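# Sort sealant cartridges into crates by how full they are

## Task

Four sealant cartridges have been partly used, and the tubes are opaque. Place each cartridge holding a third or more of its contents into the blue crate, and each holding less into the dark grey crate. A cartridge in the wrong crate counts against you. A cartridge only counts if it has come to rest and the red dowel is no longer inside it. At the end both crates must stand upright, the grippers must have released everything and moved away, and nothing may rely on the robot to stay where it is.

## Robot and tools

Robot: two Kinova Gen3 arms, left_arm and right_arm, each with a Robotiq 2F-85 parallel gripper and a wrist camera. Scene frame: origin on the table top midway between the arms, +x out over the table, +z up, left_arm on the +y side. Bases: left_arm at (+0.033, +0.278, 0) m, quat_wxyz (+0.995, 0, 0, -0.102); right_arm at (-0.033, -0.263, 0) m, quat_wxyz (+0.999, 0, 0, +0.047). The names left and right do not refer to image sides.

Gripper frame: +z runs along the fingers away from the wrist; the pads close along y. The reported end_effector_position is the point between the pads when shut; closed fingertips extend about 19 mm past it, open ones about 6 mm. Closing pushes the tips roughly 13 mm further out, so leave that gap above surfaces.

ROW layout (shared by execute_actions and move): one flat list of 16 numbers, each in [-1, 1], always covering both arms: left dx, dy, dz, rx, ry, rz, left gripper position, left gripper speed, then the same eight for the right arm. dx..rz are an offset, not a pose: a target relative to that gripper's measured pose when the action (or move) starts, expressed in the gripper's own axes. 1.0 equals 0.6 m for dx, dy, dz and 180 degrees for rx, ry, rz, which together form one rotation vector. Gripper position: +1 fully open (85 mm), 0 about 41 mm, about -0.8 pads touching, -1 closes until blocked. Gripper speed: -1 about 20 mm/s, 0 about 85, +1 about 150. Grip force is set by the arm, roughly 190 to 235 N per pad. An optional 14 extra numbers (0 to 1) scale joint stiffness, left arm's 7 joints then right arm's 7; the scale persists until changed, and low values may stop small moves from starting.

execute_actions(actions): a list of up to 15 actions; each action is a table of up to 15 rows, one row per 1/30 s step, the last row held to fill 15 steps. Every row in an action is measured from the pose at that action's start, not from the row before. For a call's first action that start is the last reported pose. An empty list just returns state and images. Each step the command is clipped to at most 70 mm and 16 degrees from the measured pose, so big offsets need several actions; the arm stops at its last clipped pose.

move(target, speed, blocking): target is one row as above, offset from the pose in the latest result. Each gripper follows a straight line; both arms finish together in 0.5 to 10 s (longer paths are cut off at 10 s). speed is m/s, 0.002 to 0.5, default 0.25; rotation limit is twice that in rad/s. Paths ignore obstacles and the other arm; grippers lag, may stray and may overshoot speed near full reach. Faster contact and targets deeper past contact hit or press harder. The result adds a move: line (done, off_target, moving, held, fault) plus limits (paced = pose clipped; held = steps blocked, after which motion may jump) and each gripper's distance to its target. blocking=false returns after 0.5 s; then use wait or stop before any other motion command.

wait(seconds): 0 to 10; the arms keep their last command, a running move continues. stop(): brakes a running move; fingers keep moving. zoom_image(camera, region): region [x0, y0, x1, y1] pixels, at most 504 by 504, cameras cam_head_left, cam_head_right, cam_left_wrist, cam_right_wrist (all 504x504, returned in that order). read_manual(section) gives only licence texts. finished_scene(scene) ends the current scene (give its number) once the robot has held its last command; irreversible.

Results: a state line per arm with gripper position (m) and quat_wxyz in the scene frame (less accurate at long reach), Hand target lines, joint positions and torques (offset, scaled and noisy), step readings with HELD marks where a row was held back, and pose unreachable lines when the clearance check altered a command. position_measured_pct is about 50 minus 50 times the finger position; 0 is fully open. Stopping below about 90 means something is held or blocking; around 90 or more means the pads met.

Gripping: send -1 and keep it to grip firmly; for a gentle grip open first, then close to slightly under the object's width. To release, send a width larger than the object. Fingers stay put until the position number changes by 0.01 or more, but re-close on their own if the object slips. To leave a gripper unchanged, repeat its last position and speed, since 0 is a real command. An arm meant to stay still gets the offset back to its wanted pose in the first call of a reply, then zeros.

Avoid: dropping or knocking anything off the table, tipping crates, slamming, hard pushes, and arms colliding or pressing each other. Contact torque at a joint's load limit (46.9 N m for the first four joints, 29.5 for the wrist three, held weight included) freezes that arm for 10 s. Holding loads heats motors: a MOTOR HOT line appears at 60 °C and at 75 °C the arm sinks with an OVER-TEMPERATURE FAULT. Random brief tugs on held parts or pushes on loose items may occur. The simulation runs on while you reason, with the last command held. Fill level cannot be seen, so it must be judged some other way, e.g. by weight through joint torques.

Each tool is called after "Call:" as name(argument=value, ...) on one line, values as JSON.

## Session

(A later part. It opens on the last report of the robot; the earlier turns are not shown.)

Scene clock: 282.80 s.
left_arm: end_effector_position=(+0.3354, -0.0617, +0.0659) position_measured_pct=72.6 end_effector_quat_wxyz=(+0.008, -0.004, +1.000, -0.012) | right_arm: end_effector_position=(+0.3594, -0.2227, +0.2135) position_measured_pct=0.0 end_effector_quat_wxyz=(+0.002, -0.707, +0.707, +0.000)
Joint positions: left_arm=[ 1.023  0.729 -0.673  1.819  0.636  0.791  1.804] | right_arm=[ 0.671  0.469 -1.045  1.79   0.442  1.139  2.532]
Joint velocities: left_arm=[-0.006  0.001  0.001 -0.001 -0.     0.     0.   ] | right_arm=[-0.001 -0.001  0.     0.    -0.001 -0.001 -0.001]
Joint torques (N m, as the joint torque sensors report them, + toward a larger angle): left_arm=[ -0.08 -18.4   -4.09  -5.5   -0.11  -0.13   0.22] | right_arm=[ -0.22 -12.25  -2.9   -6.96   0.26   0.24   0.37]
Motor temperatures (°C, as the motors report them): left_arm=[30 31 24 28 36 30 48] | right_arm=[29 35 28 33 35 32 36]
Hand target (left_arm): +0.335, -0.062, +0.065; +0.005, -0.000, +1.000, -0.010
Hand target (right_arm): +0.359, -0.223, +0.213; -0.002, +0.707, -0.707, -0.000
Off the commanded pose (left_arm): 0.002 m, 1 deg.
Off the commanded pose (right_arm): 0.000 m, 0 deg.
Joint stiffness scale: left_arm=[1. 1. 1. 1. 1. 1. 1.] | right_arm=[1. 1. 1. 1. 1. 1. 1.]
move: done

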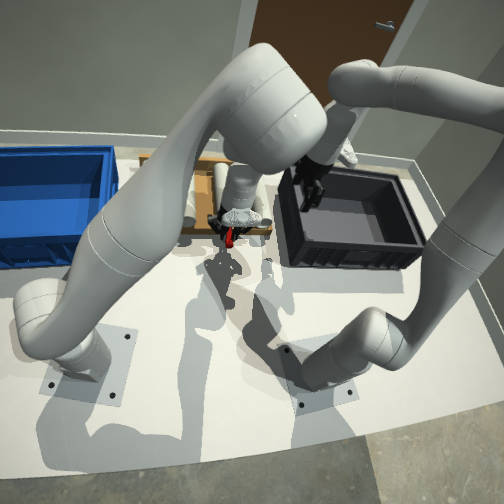

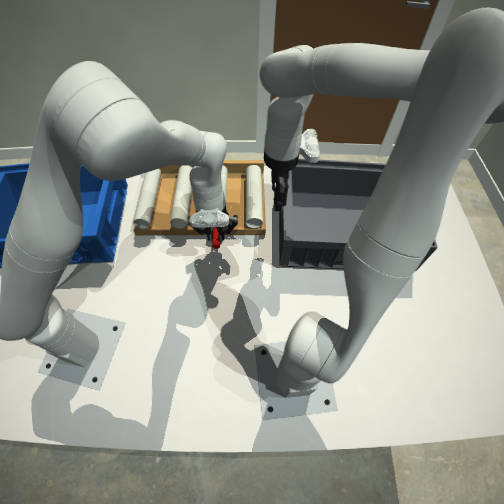

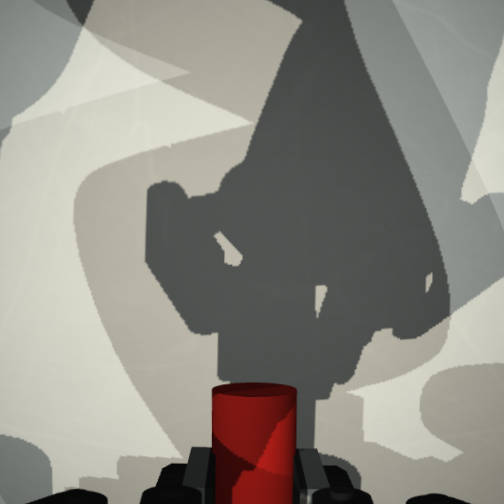

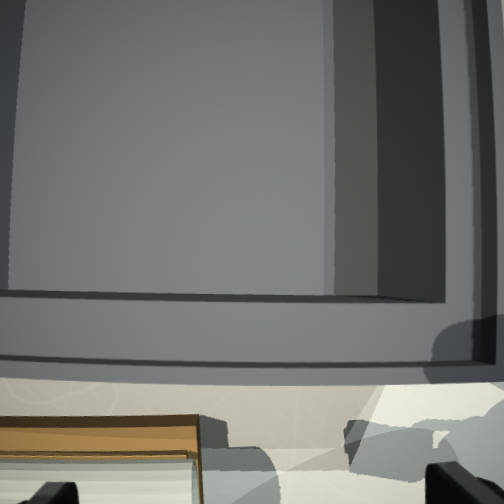

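Call:
move(target=[-0.042, 0, 0.002, 0, 0, 0, -1, 0.5, 0, 0, 0, 0, 0, 0, 1, 0], speed=0.04)

Scene clock: 287.73 s.
left_arm: end_effector_position=(+0.3543, -0.0619, +0.0656) position_measured_pct=72.6 end_effector_quat_wxyz=(+0.003, -0.005, +1.000, -0.012) | right_arm: end_effector_position=(+0.3594, -0.2227, +0.2135) position_measured_pct=0.0 end_effector_quat_wxyz=(+0.002, -0.707, +0.707, +0.000)
Joint positions: left_arm=[ 0.98   0.752 -0.671  1.767  0.636  0.829  1.786] | right_arm=[ 0.671  0.469 -1.045  1.79   0.442  1.139  2.532]
Joint velocities: left_arm=[-0.004  0.007 -0.001 -0.006 -0.     0.009 -0.003] | right_arm=[-0.    -0.    -0.     0.001 -0.001 -0.001  0.   ]
Joint torques (N m, as the joint torque sensors report them, + toward a larger angle): left_arm=[ -3.43 -18.9   -7.54  -8.2   -0.62  -2.51   0.2 ] | right_arm=[  0.39 -12.02  -2.74  -7.19  -0.04  -0.18   0.08]
Motor temperatures (°C, as the motors report them): left_arm=[30 31 24 28 36 30 48] | right_arm=[29 35 28 33 35 32 36]
Hand target (left_arm): +0.361, -0.062, +0.065; +0.008, -0.004, +1.000, -0.012
Hand target (right_arm): +0.359, -0.223, +0.213; -0.002, +0.707, -0.707, -0.000
Off the commanded pose (left_arm): 0.006 m, 1 deg.
Off the commanded pose (right_arm): 0.000 m, 0 deg.
Joint stiffness scale: left_arm=[1. 1. 1. 1. 1. 1. 1.] | right_arm=[1. 1. 1. 1. 1. 1. 1.]
move: off_target (left_arm)

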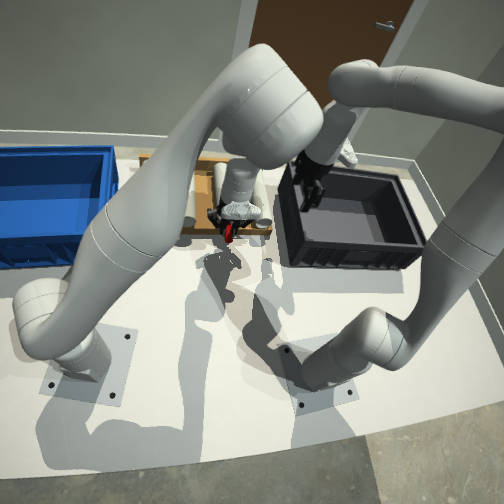

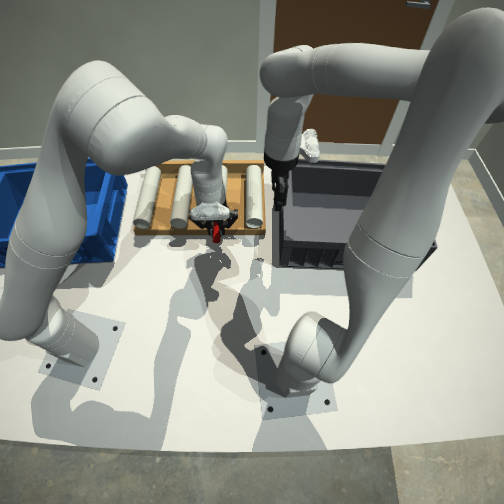

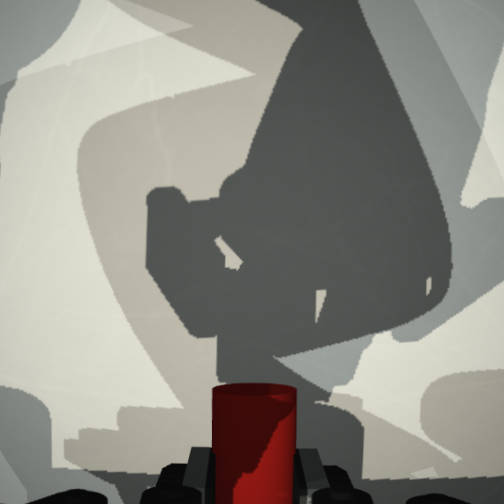

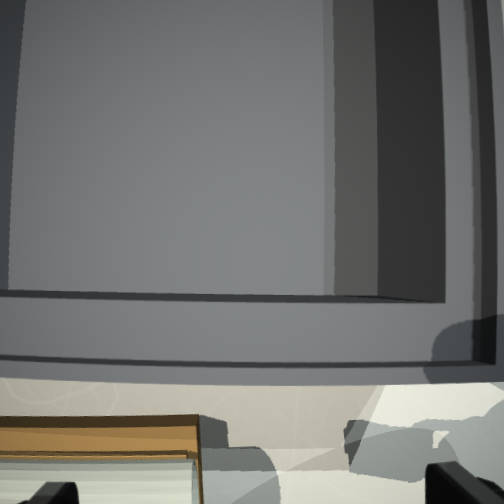

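Call:
move(target=[0.307, 0, 0, 0, 0, 0, -1, 0.5, -0.265, -0.235, -0.233, 0, 0, 0, 1, 0], speed=0.2)

Scene clock: 307.23 s.
left_arm: end_effector_position=(+0.1719, -0.0617, +0.0637) position_measured_pct=72.6 end_effector_quat_wxyz=(+0.003, -0.001, +1.000, -0.008) | right_arm: end_effector_position=(+0.4984, -0.0611, +0.3559) position_measured_pct=0.0 end_effector_quat_wxyz=(+0.006, -0.707, +0.707, +0.004)
Joint positions: left_arm=[ 1.39   0.601 -0.661  2.103  0.641  0.624  2.06 ] | right_arm=[ 0.012  0.754 -0.947  0.746  0.605  1.825  2.449]
Joint velocities: left_arm=[ 0.004  0.    -0.002 -0.     0.     0.001 -0.   ] | right_arm=[-0.005  0.003  0.003 -0.002  0.     0.001  0.001]
Joint torques (N m, as the joint torque sensors report them, + toward a larger angle): left_arm=[ -0.17 -15.16  -3.53  -4.54  -0.25  -0.01   0.14] | right_arm=[  0.45 -21.04  -2.79  -7.42   0.34   0.41   0.03]
Motor temperatures (°C, as the motors report them): left_arm=[30 31 24 28 36 30 48] | right_arm=[29 35 28 33 35 32 36]
Hand target (left_arm): +0.170, -0.063, +0.064; +0.003, -0.005, +1.000, -0.011
Hand target (right_arm): +0.499, -0.063, +0.354; -0.002, +0.708, -0.707, -0.001
Off the commanded pose (left_arm): 0.003 m, 1 deg.
Off the commanded pose (right_arm): 0.004 m, 1 deg.
Joint stiffness scale: left_arm=[1. 1. 1. 1. 1. 1. 1.] | right_arm=[1. 1. 1. 1. 1. 1. 1.]
move: off_target (right_arm)

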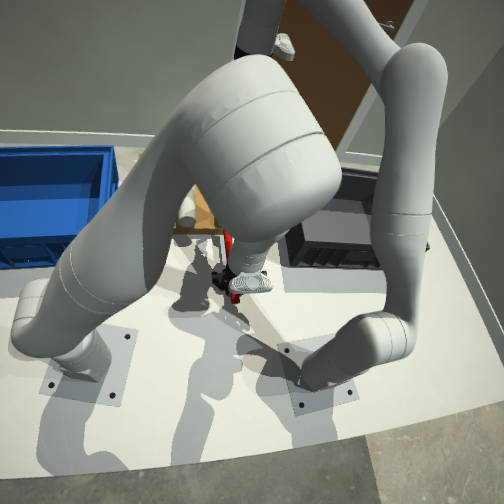

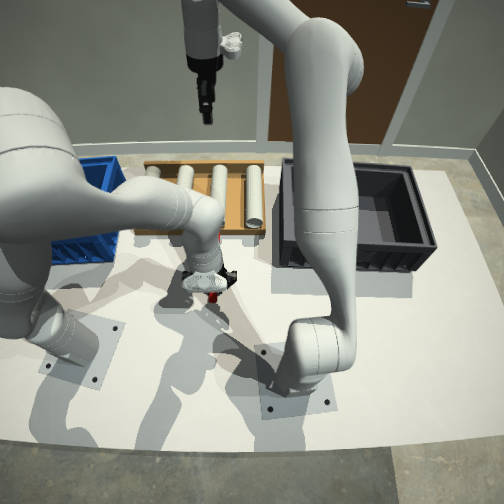

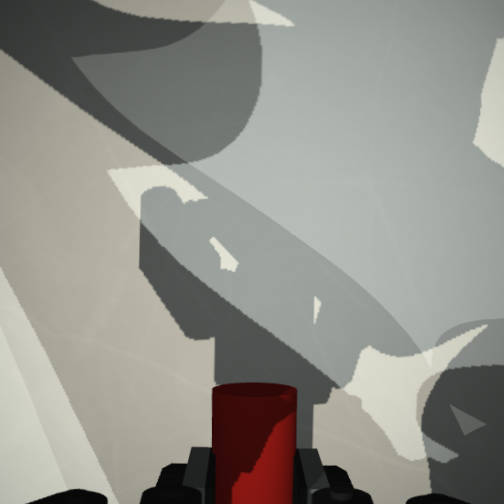

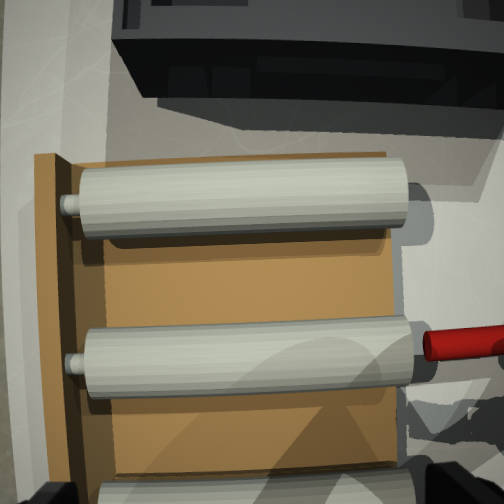

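Call:
move(target=[0, -0.172, 0, 0, 0, 0, -1, 0.5, 0.648, 0.163, 0.093, 0, 0, 0, 1, 0], speed=0.3)

Call:
move(target=[-0.12, 0, 0, 0, 0, 0, -1, 0.5, 0, 0, 0, 0, 0, 0, 1, 0], speed=0.06)

Scene clock: 326.87 s.
left_arm: end_effector_position=(+0.1703, -0.1663, +0.0657) position_measured_pct=72.6 end_effector_quat_wxyz=(+0.001, -0.001, +1.000, -0.012) | right_arm: end_effector_position=(+0.3997, -0.4477, +0.2952) position_measured_pct=0.0 end_effector_quat_wxyz=(+0.003, -0.707, +0.707, +0.004)
Joint positions: left_arm=[ 1.438  0.744 -0.661  1.779  0.623  0.813  2.247] | right_arm=[ 1.026  0.548 -0.982  1.357  0.441  1.471  3.118]
Joint velocities: left_arm=[ 0.002  0.001 -0.002 -0.    -0.     0.     0.   ] | right_arm=[ 0.005  0.002  0.    -0.001  0.    -0.001  0.001]
Joint torques (N m, as the joint torque sensors report them, + toward a larger angle): left_arm=[ -0.28 -18.96  -4.73  -5.76  -0.21   0.11   0.19] | right_arm=[  0.   -15.73  -3.52  -8.52   0.01   0.01   0.08]
Motor temperatures (°C, as the motors report them): left_arm=[30 31 24 28 36 30 48] | right_arm=[29 35 28 33 35 32 36]
Hand target (left_arm): +0.172, -0.165, +0.065; +0.003, -0.001, +1.000, -0.008
Hand target (right_arm): +0.401, -0.450, +0.295; -0.005, +0.707, -0.707, -0.003
Off the commanded pose (left_arm): 0.002 m, 1 deg.
Off the commanded pose (right_arm): 0.002 m, 0 deg.
Joint stiffness scale: left_arm=[1. 1. 1. 1. 1. 1. 1.] | right_arm=[1. 1. 1. 1. 1. 1. 1.]
move: done

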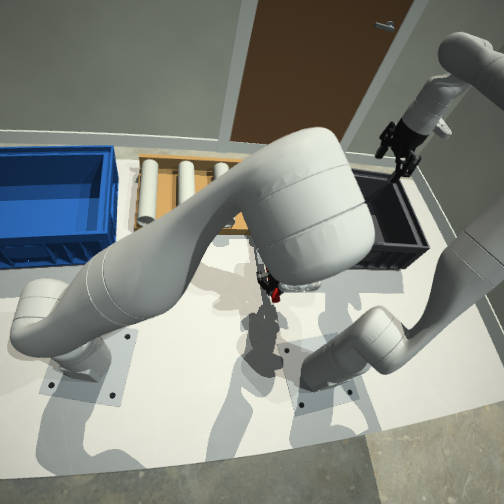

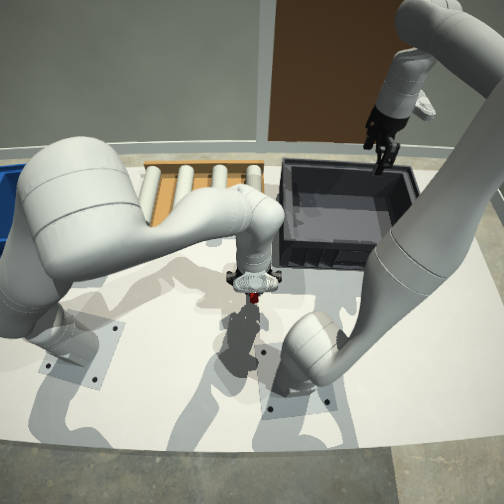

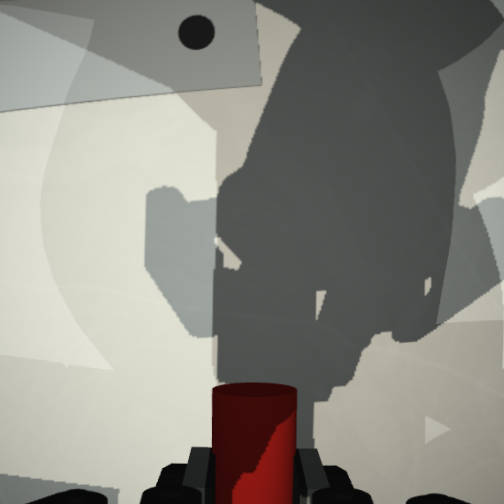

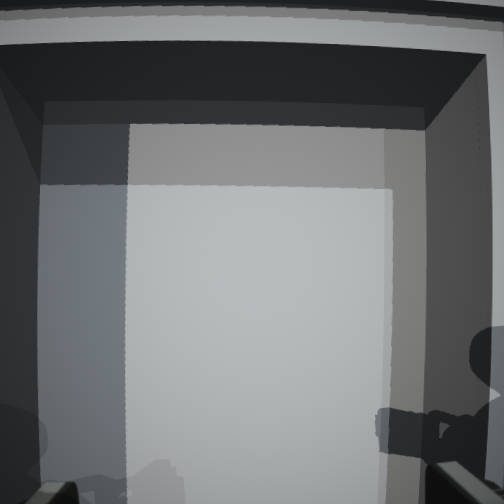

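Scene clock: 328.47 s.
left_arm: end_effector_position=(+0.2423, -0.1670, +0.0673) position_measured_pct=72.6 end_effector_quat_wxyz=(+0.002, -0.005, +1.000, -0.015) | right_arm: end_effector_position=(+0.3997, -0.4477, +0.2952) position_measured_pct=0.0 end_effector_quat_wxyz=(+0.003, -0.707, +0.707, +0.004)
Joint positions: left_arm=[ 1.282  0.782 -0.661  1.687  0.623  0.863  2.139] | right_arm=[ 1.026  0.548 -0.982  1.357  0.441  1.471  3.118]
Joint velocities: left_arm=[-0.006  0.003 -0.    -0.001  0.     0.001 -0.   ] | right_arm=[-0.     0.    -0.     0.    -0.    -0.002  0.002]
Joint torques (N m, as the joint torque sensors report them, + toward a larger angle): left_arm=[  0.2  -19.85  -4.37  -6.08  -0.03  -0.13   0.17] | right_arm=[  0.18 -16.09  -3.61  -8.03   0.18   0.11   0.06]
Motor temperatures (°C, as the motors report them): left_arm=[30 31 24 28 36 30 48] | right_arm=[29 35 28 33 35 32 36]
Hand target (left_arm): +0.242, -0.166, +0.066; +0.001, -0.001, +1.000, -0.012
Hand target (right_arm): +0.400, -0.448, +0.295; -0.003, +0.707, -0.707, -0.004
Off the commanded pose (left_arm): 0.002 m, 1 deg.
Off the commanded pose (right_arm): 0.000 m, 0 deg.
Joint stiffness scale: left_arm=[1. 1. 1. 1. 1. 1. 1.] | right_arm=[1. 1. 1. 1. 1. 1. 1.]
move: done

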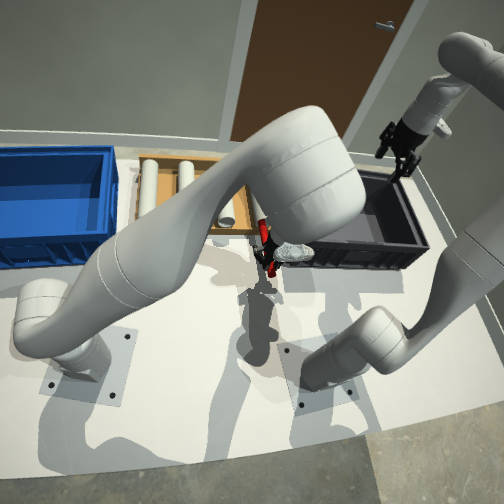

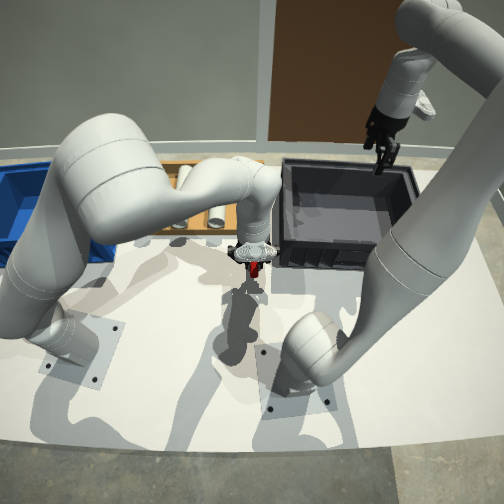

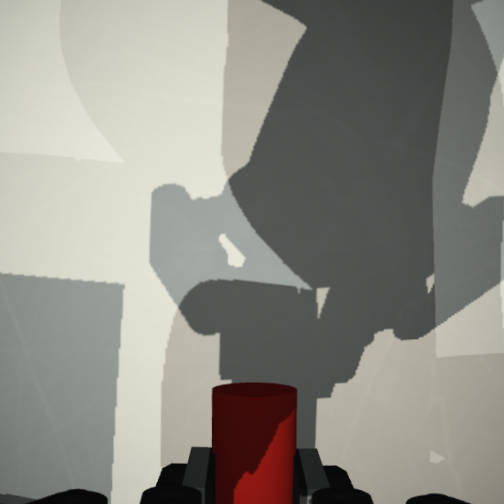

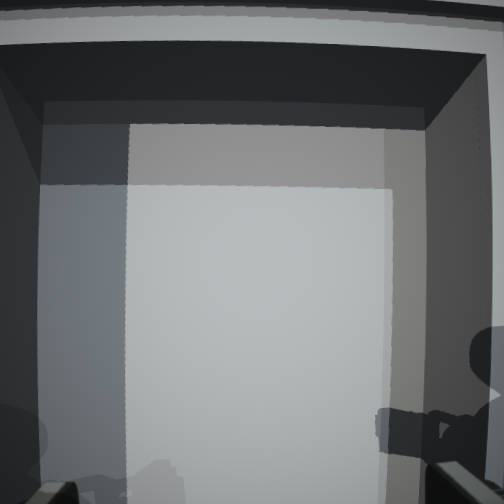

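Call:
move(target=[-0.06, 0.002, 0.003, 0, 0, 0, -1, 0.5, 0, 0, 0, 0, 0, 0, 1, 0], speed=0.05)

Scene clock: 336.97 s.
left_arm: end_effector_position=(+0.2765, -0.1656, +0.0671) position_measured_pct=72.6 end_effector_quat_wxyz=(+0.003, -0.006, +1.000, -0.015) | right_arm: end_effector_position=(+0.3997, -0.4477, +0.2952) position_measured_pct=0.0 end_effector_quat_wxyz=(+0.003, -0.707, +0.707, +0.004)
Joint positions: left_arm=[ 1.209  0.804 -0.659  1.636  0.623  0.89   2.094] | right_arm=[ 1.026  0.548 -0.982  1.357  0.441  1.471  3.118]
Joint velocities: left_arm=[-0.009  0.003  0.003 -0.001  0.     0.006 -0.   ] | right_arm=[-0.    -0.001 -0.    -0.     0.    -0.    -0.   ]
Joint torques (N m, as the joint torque sensors report them, + toward a larger angle): left_arm=[ -1.8  -20.17  -6.12  -6.69  -0.64  -0.99   0.2 ] | right_arm=[  0.37 -15.54  -3.66  -7.77  -0.19   0.05   0.3 ]
Motor temperatures (°C, as the motors report them): left_arm=[30 31 24 28 36 30 48] | right_arm=[29 35 28 33 35 32 36]
Hand target (left_arm): +0.278, -0.166, +0.066; +0.003, -0.005, +1.000, -0.015
Hand target (right_arm): +0.400, -0.448, +0.295; -0.003, +0.707, -0.707, -0.004
Off the commanded pose (left_arm): 0.002 m, 0 deg.
Off the commanded pose (right_arm): 0.000 m, 0 deg.
Joint stiffness scale: left_arm=[1. 1. 1. 1. 1. 1. 1.] | right_arm=[1. 1. 1. 1. 1. 1. 1.]
move: done

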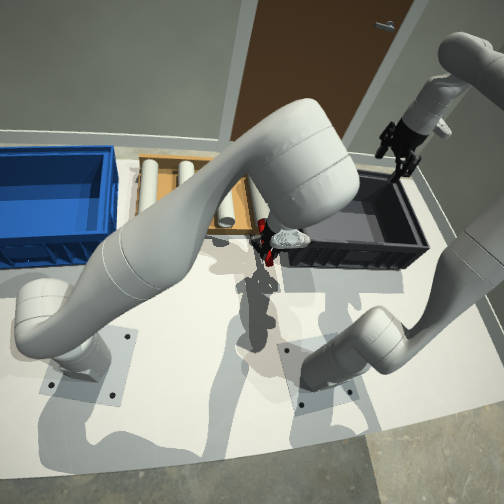

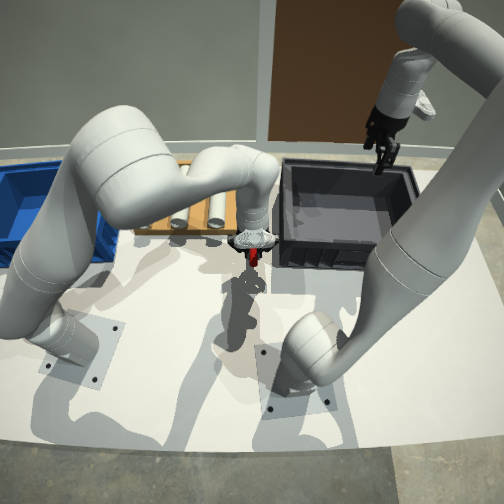

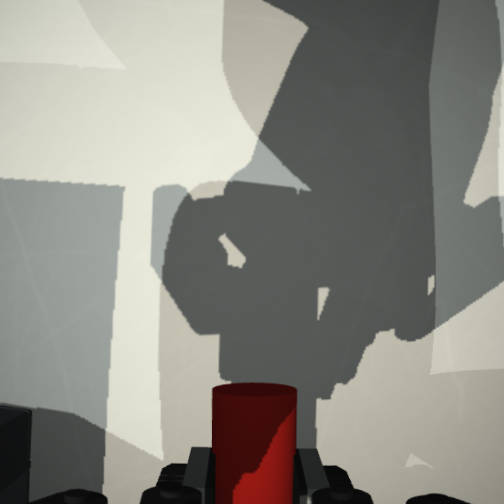

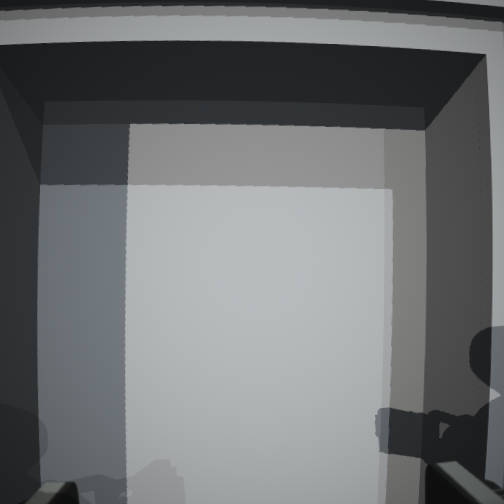

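Call:
move(target=[0.02, 0, 0, 0.12, 0, 0, -1, 0.5, 0, 0, 0, 0, 0, 0, 1, 0], speed=0.1)

Call:
move(target=[-0.05, 0, 0, 0, 0, 0, -1, 0.5, 0, 0, 0, 0, 0, 0, 1, 0], speed=0.04)

Scene clock: 356.87 s.
left_arm: end_effector_position=(+0.2642, -0.1655, +0.0658) position_measured_pct=72.6 end_effector_quat_wxyz=(+0.004, -0.004, +0.980, -0.200) | right_arm: end_effector_position=(+0.3997, -0.4477, +0.2952) position_measured_pct=0.0 end_effector_quat_wxyz=(+0.003, -0.707, +0.707, +0.004)
Joint positions: left_arm=[ 0.929  0.637 -0.34   2.019  1.221  0.472  1.362] | right_arm=[ 1.026  0.548 -0.982  1.357  0.441  1.471  3.118]
Joint velocities: left_arm=[-0.005 -0.    -0.002  0.002  0.006 -0.001 -0.007] | right_arm=[-0.     0.    -0.    -0.001  0.001  0.    -0.001]
Joint torques (N m, as the joint torque sensors report them, + toward a larger angle): left_arm=[  0.16 -17.83  -1.5   -5.28   0.4    0.28   0.08] | right_arm=[  0.   -15.57  -3.33  -7.99   0.3   -0.12  -0.02]
Motor temperatures (°C, as the motors report them): left_arm=[30 31 24 28 36 30 48] | right_arm=[29 35 28 33 35 32 36]
Hand target (left_arm): +0.265, -0.165, +0.067; +0.004, -0.006, +0.979, -0.202
Hand target (right_arm): +0.400, -0.448, +0.295; -0.003, +0.707, -0.707, -0.004
Off the commanded pose (left_arm): 0.001 m, 0 deg.
Off the commanded pose (right_arm): 0.000 m, 0 deg.
Joint stiffness scale: left_arm=[1. 1. 1. 1. 1. 1. 1.] | right_arm=[1. 1. 1. 1. 1. 1. 1.]
move: done

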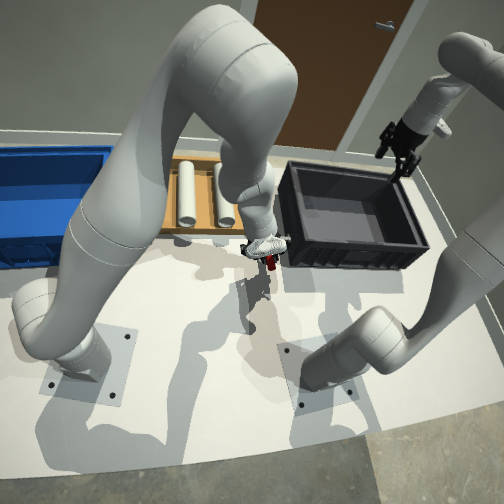

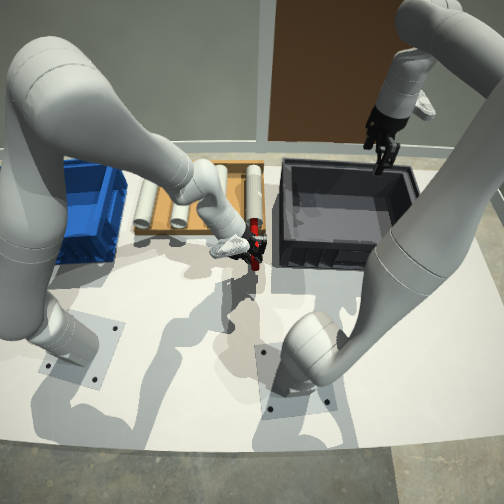

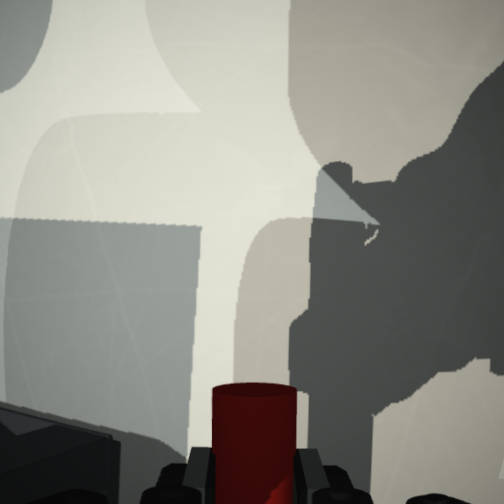

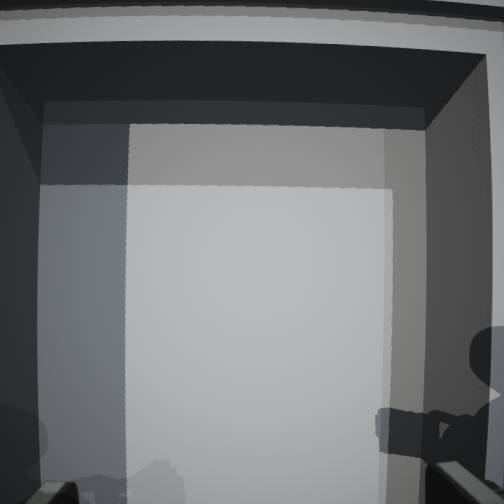

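Scene clock: 357.90 s.
left_arm: end_effector_position=(+0.2832, -0.1687, +0.0664) position_measured_pct=72.6 end_effector_quat_wxyz=(-0.004, +0.002, +0.979, -0.203) | right_arm: end_effector_position=(+0.3997, -0.4477, +0.2952) position_measured_pct=0.0 end_effector_quat_wxyz=(+0.003, -0.707, +0.707, +0.004)
Joint positions: left_arm=[ 0.897  0.661 -0.363  1.966  1.182  0.537  1.367] | right_arm=[ 1.026  0.548 -0.982  1.357  0.441  1.471  3.118]
Joint velocities: left_arm=[-0.     0.007 -0.004 -0.004 -0.     0.01  -0.   ] | right_arm=[ 0.    -0.001  0.     0.001  0.     0.    -0.001]
Joint torques (N m, as the joint torque sensors report them, + toward a larger angle): left_arm=[ -3.89 -19.04  -5.54  -7.79   0.78  -2.18   0.25] | right_arm=[  0.53 -15.69  -3.56  -7.79   0.02   0.36  -0.19]
Motor temperatures (°C, as the motors report them): left_arm=[30 31 24 28 36 30 48] | right_arm=[29 35 28 33 35 32 36]
Hand target (left_arm): +0.294, -0.165, +0.066; +0.004, -0.004, +0.980, -0.200
Hand target (right_arm): +0.400, -0.448, +0.295; -0.003, +0.707, -0.707, -0.004
Off the commanded pose (left_arm): 0.012 m, 1 deg.
Off the commanded pose (right_arm): 0.000 m, 0 deg.
Joint stiffness scale: left_arm=[1. 1. 1. 1. 1. 1. 1.] | right_arm=[1. 1. 1. 1. 1. 1. 1.]
move: off_target (left_arm)

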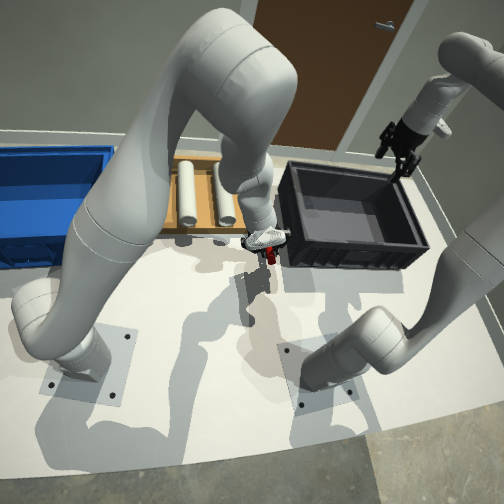

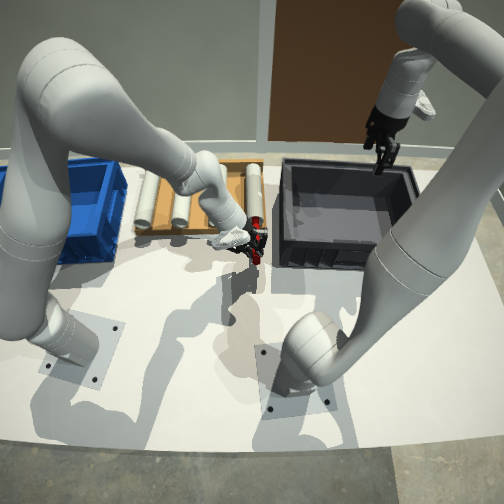

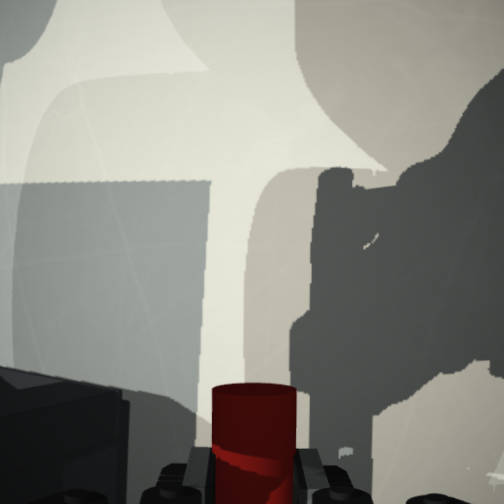

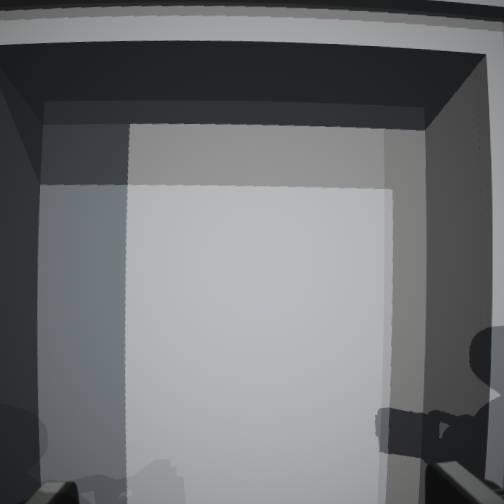

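Call:
move(target=[0.2, 0, 0, 0, 0, 0, -1, 0.5, 0, 0, 0, 0, 0, 0, 1, 0], speed=0.2)

Scene clock: 371.63 s.
left_arm: end_effector_position=(+0.1656, -0.1671, +0.0660) position_measured_pct=72.6 end_effector_quat_wxyz=(-0.005, +0.001, +0.980, -0.201) | right_arm: end_effector_position=(+0.3997, -0.4477, +0.2952) position_measured_pct=0.0 end_effector_quat_wxyz=(+0.003, -0.707, +0.707, +0.004)
Joint positions: left_arm=[ 1.066  0.57  -0.224  2.168  1.421  0.31   1.314] | right_arm=[ 1.026  0.548 -0.982  1.357  0.441  1.471  3.118]
Joint velocities: left_arm=[ 0.008 -0.002  0.     0.003  0.011  0.001 -0.012] | right_arm=[ 0.    -0.001 -0.     0.    -0.     0.001  0.001]
Joint torques (N m, as the joint torque sensors report them, + toward a larger angle): left_arm=[  0.1  -16.77  -0.97  -4.76   0.51   0.28   0.01] | right_arm=[  0.35 -15.89  -3.18  -8.02   0.21   0.01  -0.04]
Motor temperatures (°C, as the motors report them): left_arm=[30 32 25 28 36 30 48] | right_arm=[29 35 28 33 35 32 36]
Hand target (left_arm): +0.163, -0.167, +0.067; -0.004, +0.002, +0.979, -0.202
Hand target (right_arm): +0.400, -0.448, +0.295; -0.003, +0.707, -0.707, -0.004
Off the commanded pose (left_arm): 0.003 m, 0 deg.
Off the commanded pose (right_arm): 0.000 m, 0 deg.
Joint stiffness scale: left_arm=[1. 1. 1. 1. 1. 1. 1.] | right_arm=[1. 1. 1. 1. 1. 1. 1.]
move: done

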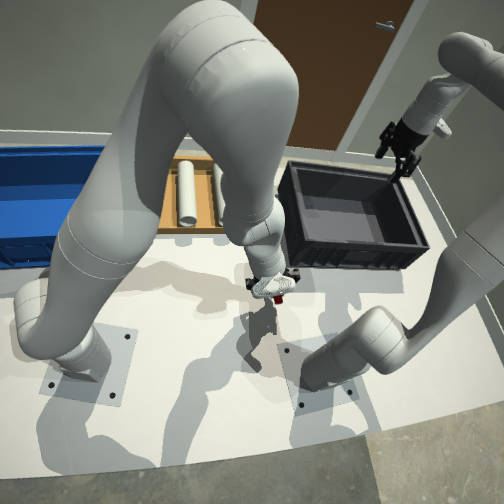

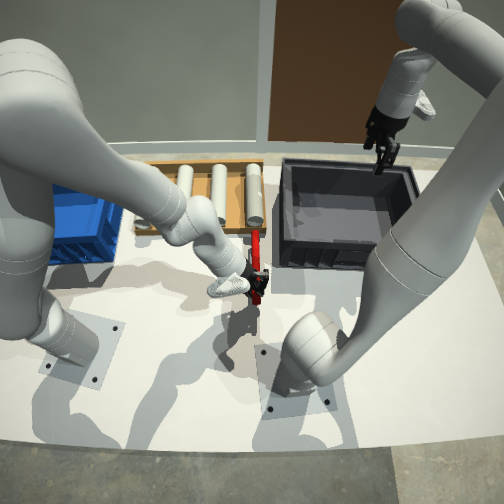

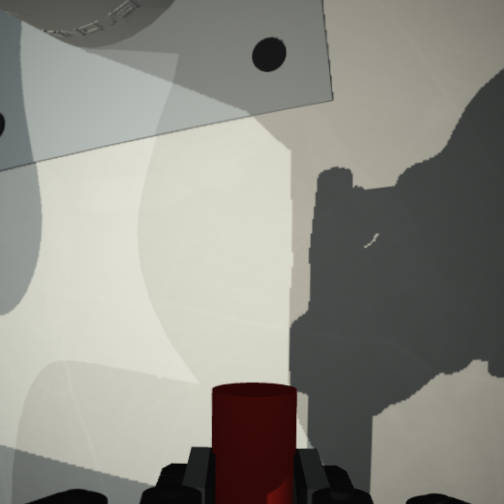

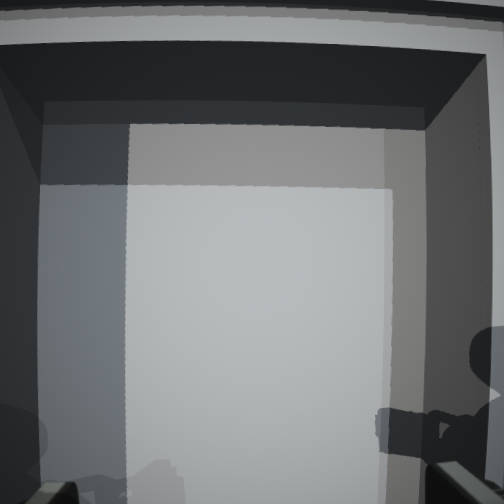

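Call:
move(target=[0, 0.334, -0.143, -0.128, 0, 0, -1, 0.5, -0.88, -0.083, -0.097, 0, 0, 0, 1, 0], speed=0.3)

Scene clock: 393.53 s.
left_arm: end_effector_position=(+0.1678, +0.0482, +0.0652) position_measured_pct=72.6 end_effector_quat_wxyz=(-0.003, +0.002, +1.000, -0.003) | right_arm: end_effector_position=(+0.4474, +0.0822, +0.3614) position_measured_pct=0.0 end_effector_quat_wxyz=(+0.008, -0.706, +0.708, +0.009)
Joint positions: left_arm=[ 1.238  0.456 -0.646  2.399  0.669  0.457  1.797] | right_arm=[-0.315  0.823 -0.96   0.567  0.678  1.909  2.236]
Joint velocities: left_arm=[ 0.002 -0.    -0.003 -0.    -0.     0.001 -0.   ] | right_arm=[-0.006  0.002  0.005 -0.005  0.    -0.     0.001]
Joint torques (N m, as the joint torque sensors report them, + toward a larger angle): left_arm=[ -0.36 -11.38  -2.07  -3.14  -0.21   0.1    0.08] | right_arm=[  0.49 -22.09  -2.81  -6.58   0.33   0.32   0.23]
Motor temperatures (°C, as the motors report them): left_arm=[30 32 25 28 36 30 48] | right_arm=[29 35 28 33 35 32 36]
Hand target (left_arm): +0.166, +0.051, +0.066; -0.005, +0.002, +1.000, -0.002
Hand target (right_arm): +0.449, +0.080, +0.360; -0.004, +0.707, -0.707, -0.005
Off the commanded pose (left_arm): 0.003 m, 0 deg.
Off the commanded pose (right_arm): 0.005 m, 1 deg.
Joint stiffness scale: left_arm=[1. 1. 1. 1. 1. 1. 1.] | right_arm=[1. 1. 1. 1. 1. 1. 1.]
move: off_target (right_arm)

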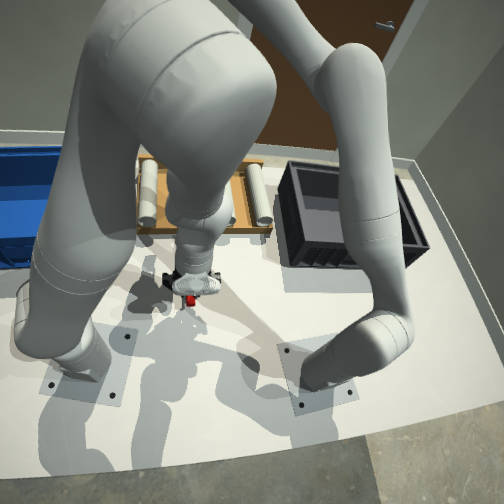

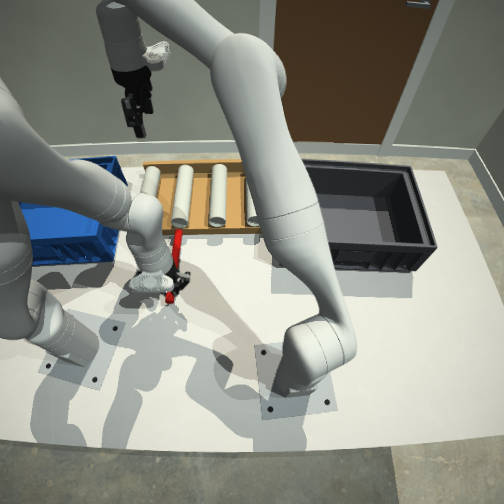

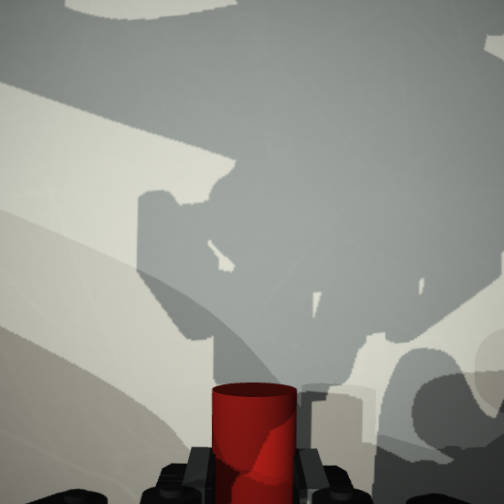

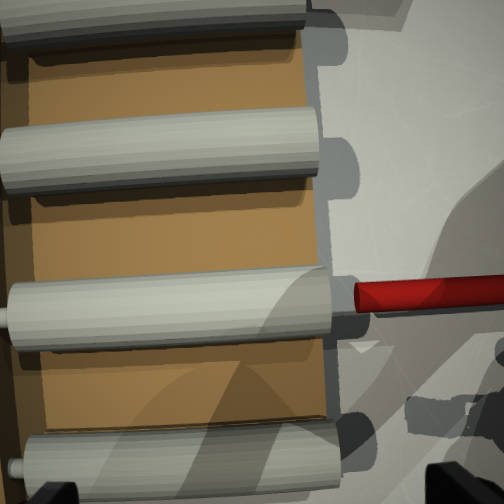

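Call:
move(target=[-0.13, 0, 0, 0, 0, 0, -1, 0.5, 0.235, -0.088, 0.352, 0, 0, 0.5, 1, 0], speed=0.2)

Scene clock: 425.00 s.
left_arm: end_effector_position=(+0.2337, +0.0469, +0.0639) position_measured_pct=72.6 end_effector_quat_wxyz=(-0.014, +0.000, +1.000, -0.004) | right_arm: end_effector_position=(+0.5002, -0.0538, +0.1495) position_measured_pct=0.0 end_effector_quat_wxyz=(+0.001, -0.003, +1.000, +0.009)
Joint positions: left_arm=[ 1.036  0.523 -0.647  2.265  0.652  0.562  1.651] | right_arm=[ 0.076  0.862 -0.806  1.245  0.598  1.262  0.767]
Joint velocities: left_arm=[-0.002 -0.002  0.002 -0.001 -0.     0.001 -0.001] | right_arm=[ 0.004  0.002  0.     0.001  0.     0.001 -0.001]
Joint torques (N m, as the joint torque sensors report them, + toward a larger angle): left_arm=[ -2.94 -13.57  -5.75  -9.61  -0.08  -3.54   0.1 ] | right_arm=[  0.44 -20.91  -4.98  -7.08   0.18   0.     0.05]
Motor temperatures (°C, as the motors report them): left_arm=[30 32 25 28 36 30 48] | right_arm=[29 36 28 33 35 32 36]
Hand target (left_arm): +0.246, +0.047, +0.065; -0.003, +0.002, +1.000, -0.003
Hand target (right_arm): +0.500, -0.054, +0.147; -0.001, +0.001, +1.000, +0.011
Off the commanded pose (left_arm): 0.012 m, 1 deg.
Off the commanded pose (right_arm): 0.003 m, 1 deg.
Joint stiffness scale: left_arm=[1. 1. 1. 1. 1. 1. 1.] | right_arm=[1. 1. 1. 1. 1. 1. 1.]
move: off_target (left_arm)

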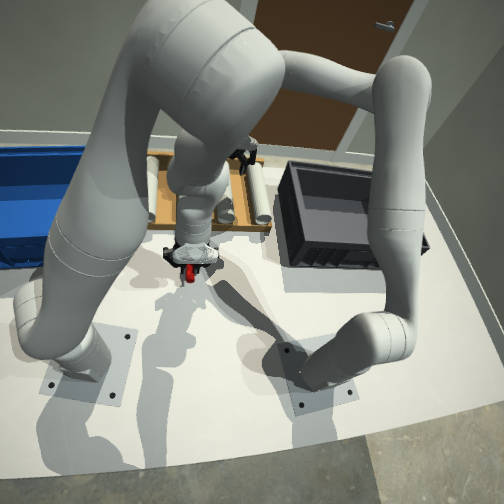

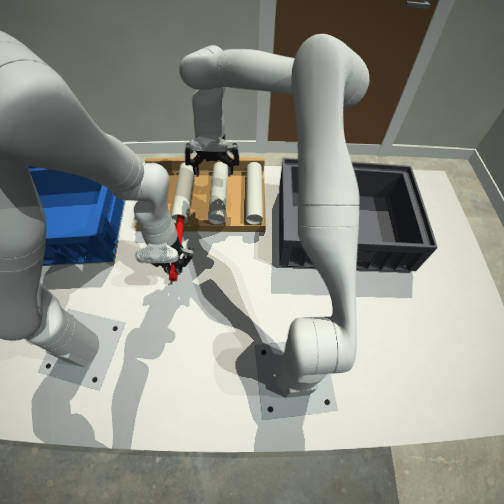

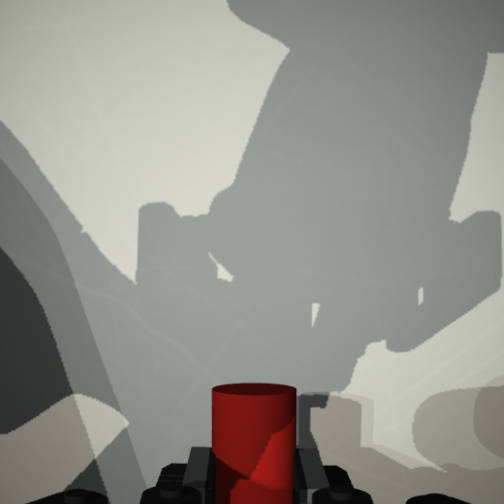

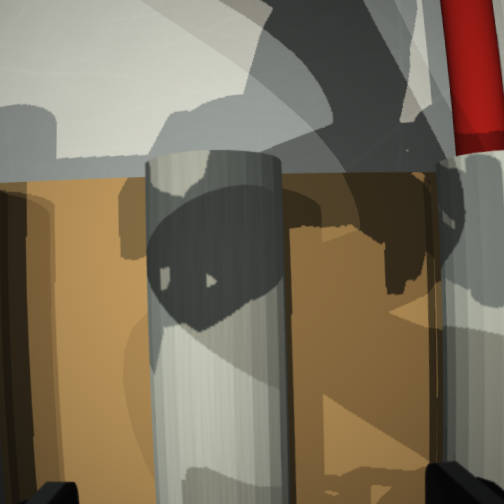

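Call:
move(target=[0.1, 0, 0, 0, 0, 0, -1, 0.5, 0, 0, 0, 0, 0, 0, 1, 0], speed=0.2)

Scene clock: 432.30 s.
left_arm: end_effector_position=(+0.1751, +0.0483, +0.0651) position_measured_pct=72.6 end_effector_quat_wxyz=(-0.015, +0.004, +1.000, -0.002) | right_arm: end_effector_position=(+0.5002, -0.0541, +0.1493) position_measured_pct=0.0 end_effector_quat_wxyz=(+0.001, -0.003, +1.000, +0.009)
Joint positions: left_arm=[ 1.189  0.467 -0.638  2.374  0.66   0.494  1.767] | right_arm=[ 0.076  0.862 -0.806  1.245  0.598  1.262  0.767]
Joint velocities: left_arm=[ 0.011 -0.    -0.002  0.    -0.    -0.    -0.   ] | right_arm=[-0.     0.001 -0.    -0.002  0.     0.    -0.003]
Joint torques (N m, as the joint torque sensors report them, + toward a larger angle): left_arm=[  0.05 -11.75  -2.22  -3.34  -0.17   0.16   0.13] | right_arm=[  0.11 -21.11  -4.39  -6.76   0.07   0.1    0.12]
Motor temperatures (°C, as the motors report them): left_arm=[30 32 25 28 36 30 48] | right_arm=[29 36 28 33 35 32 36]
Hand target (left_arm): +0.174, +0.047, +0.065; -0.014, +0.000, +1.000, -0.004
Hand target (right_arm): +0.500, -0.054, +0.149; +0.001, -0.003, +1.000, +0.009
Off the commanded pose (left_arm): 0.002 m, 0 deg.
Off the commanded pose (right_arm): 0.000 m, 0 deg.
Joint stiffness scale: left_arm=[1. 1. 1. 1. 1. 1. 1.] | right_arm=[1. 1. 1. 1. 1. 1. 1.]
move: done

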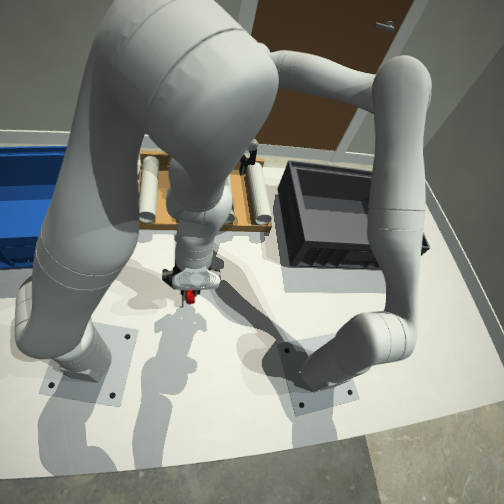

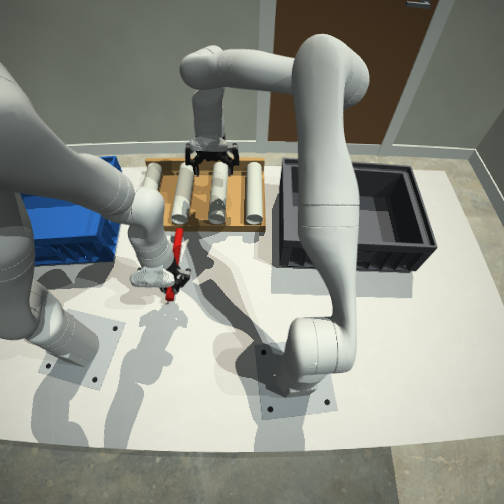

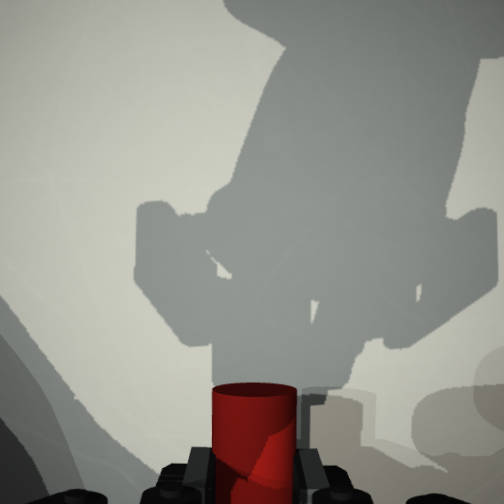

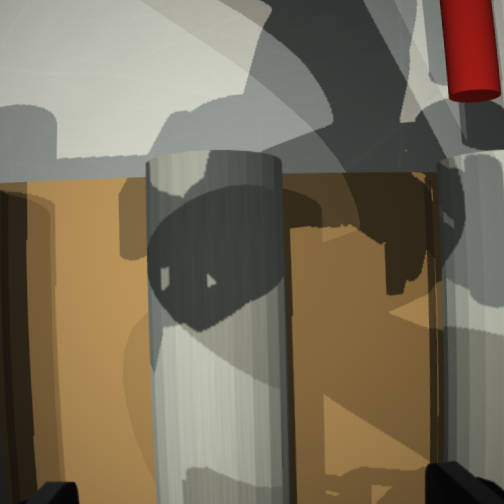

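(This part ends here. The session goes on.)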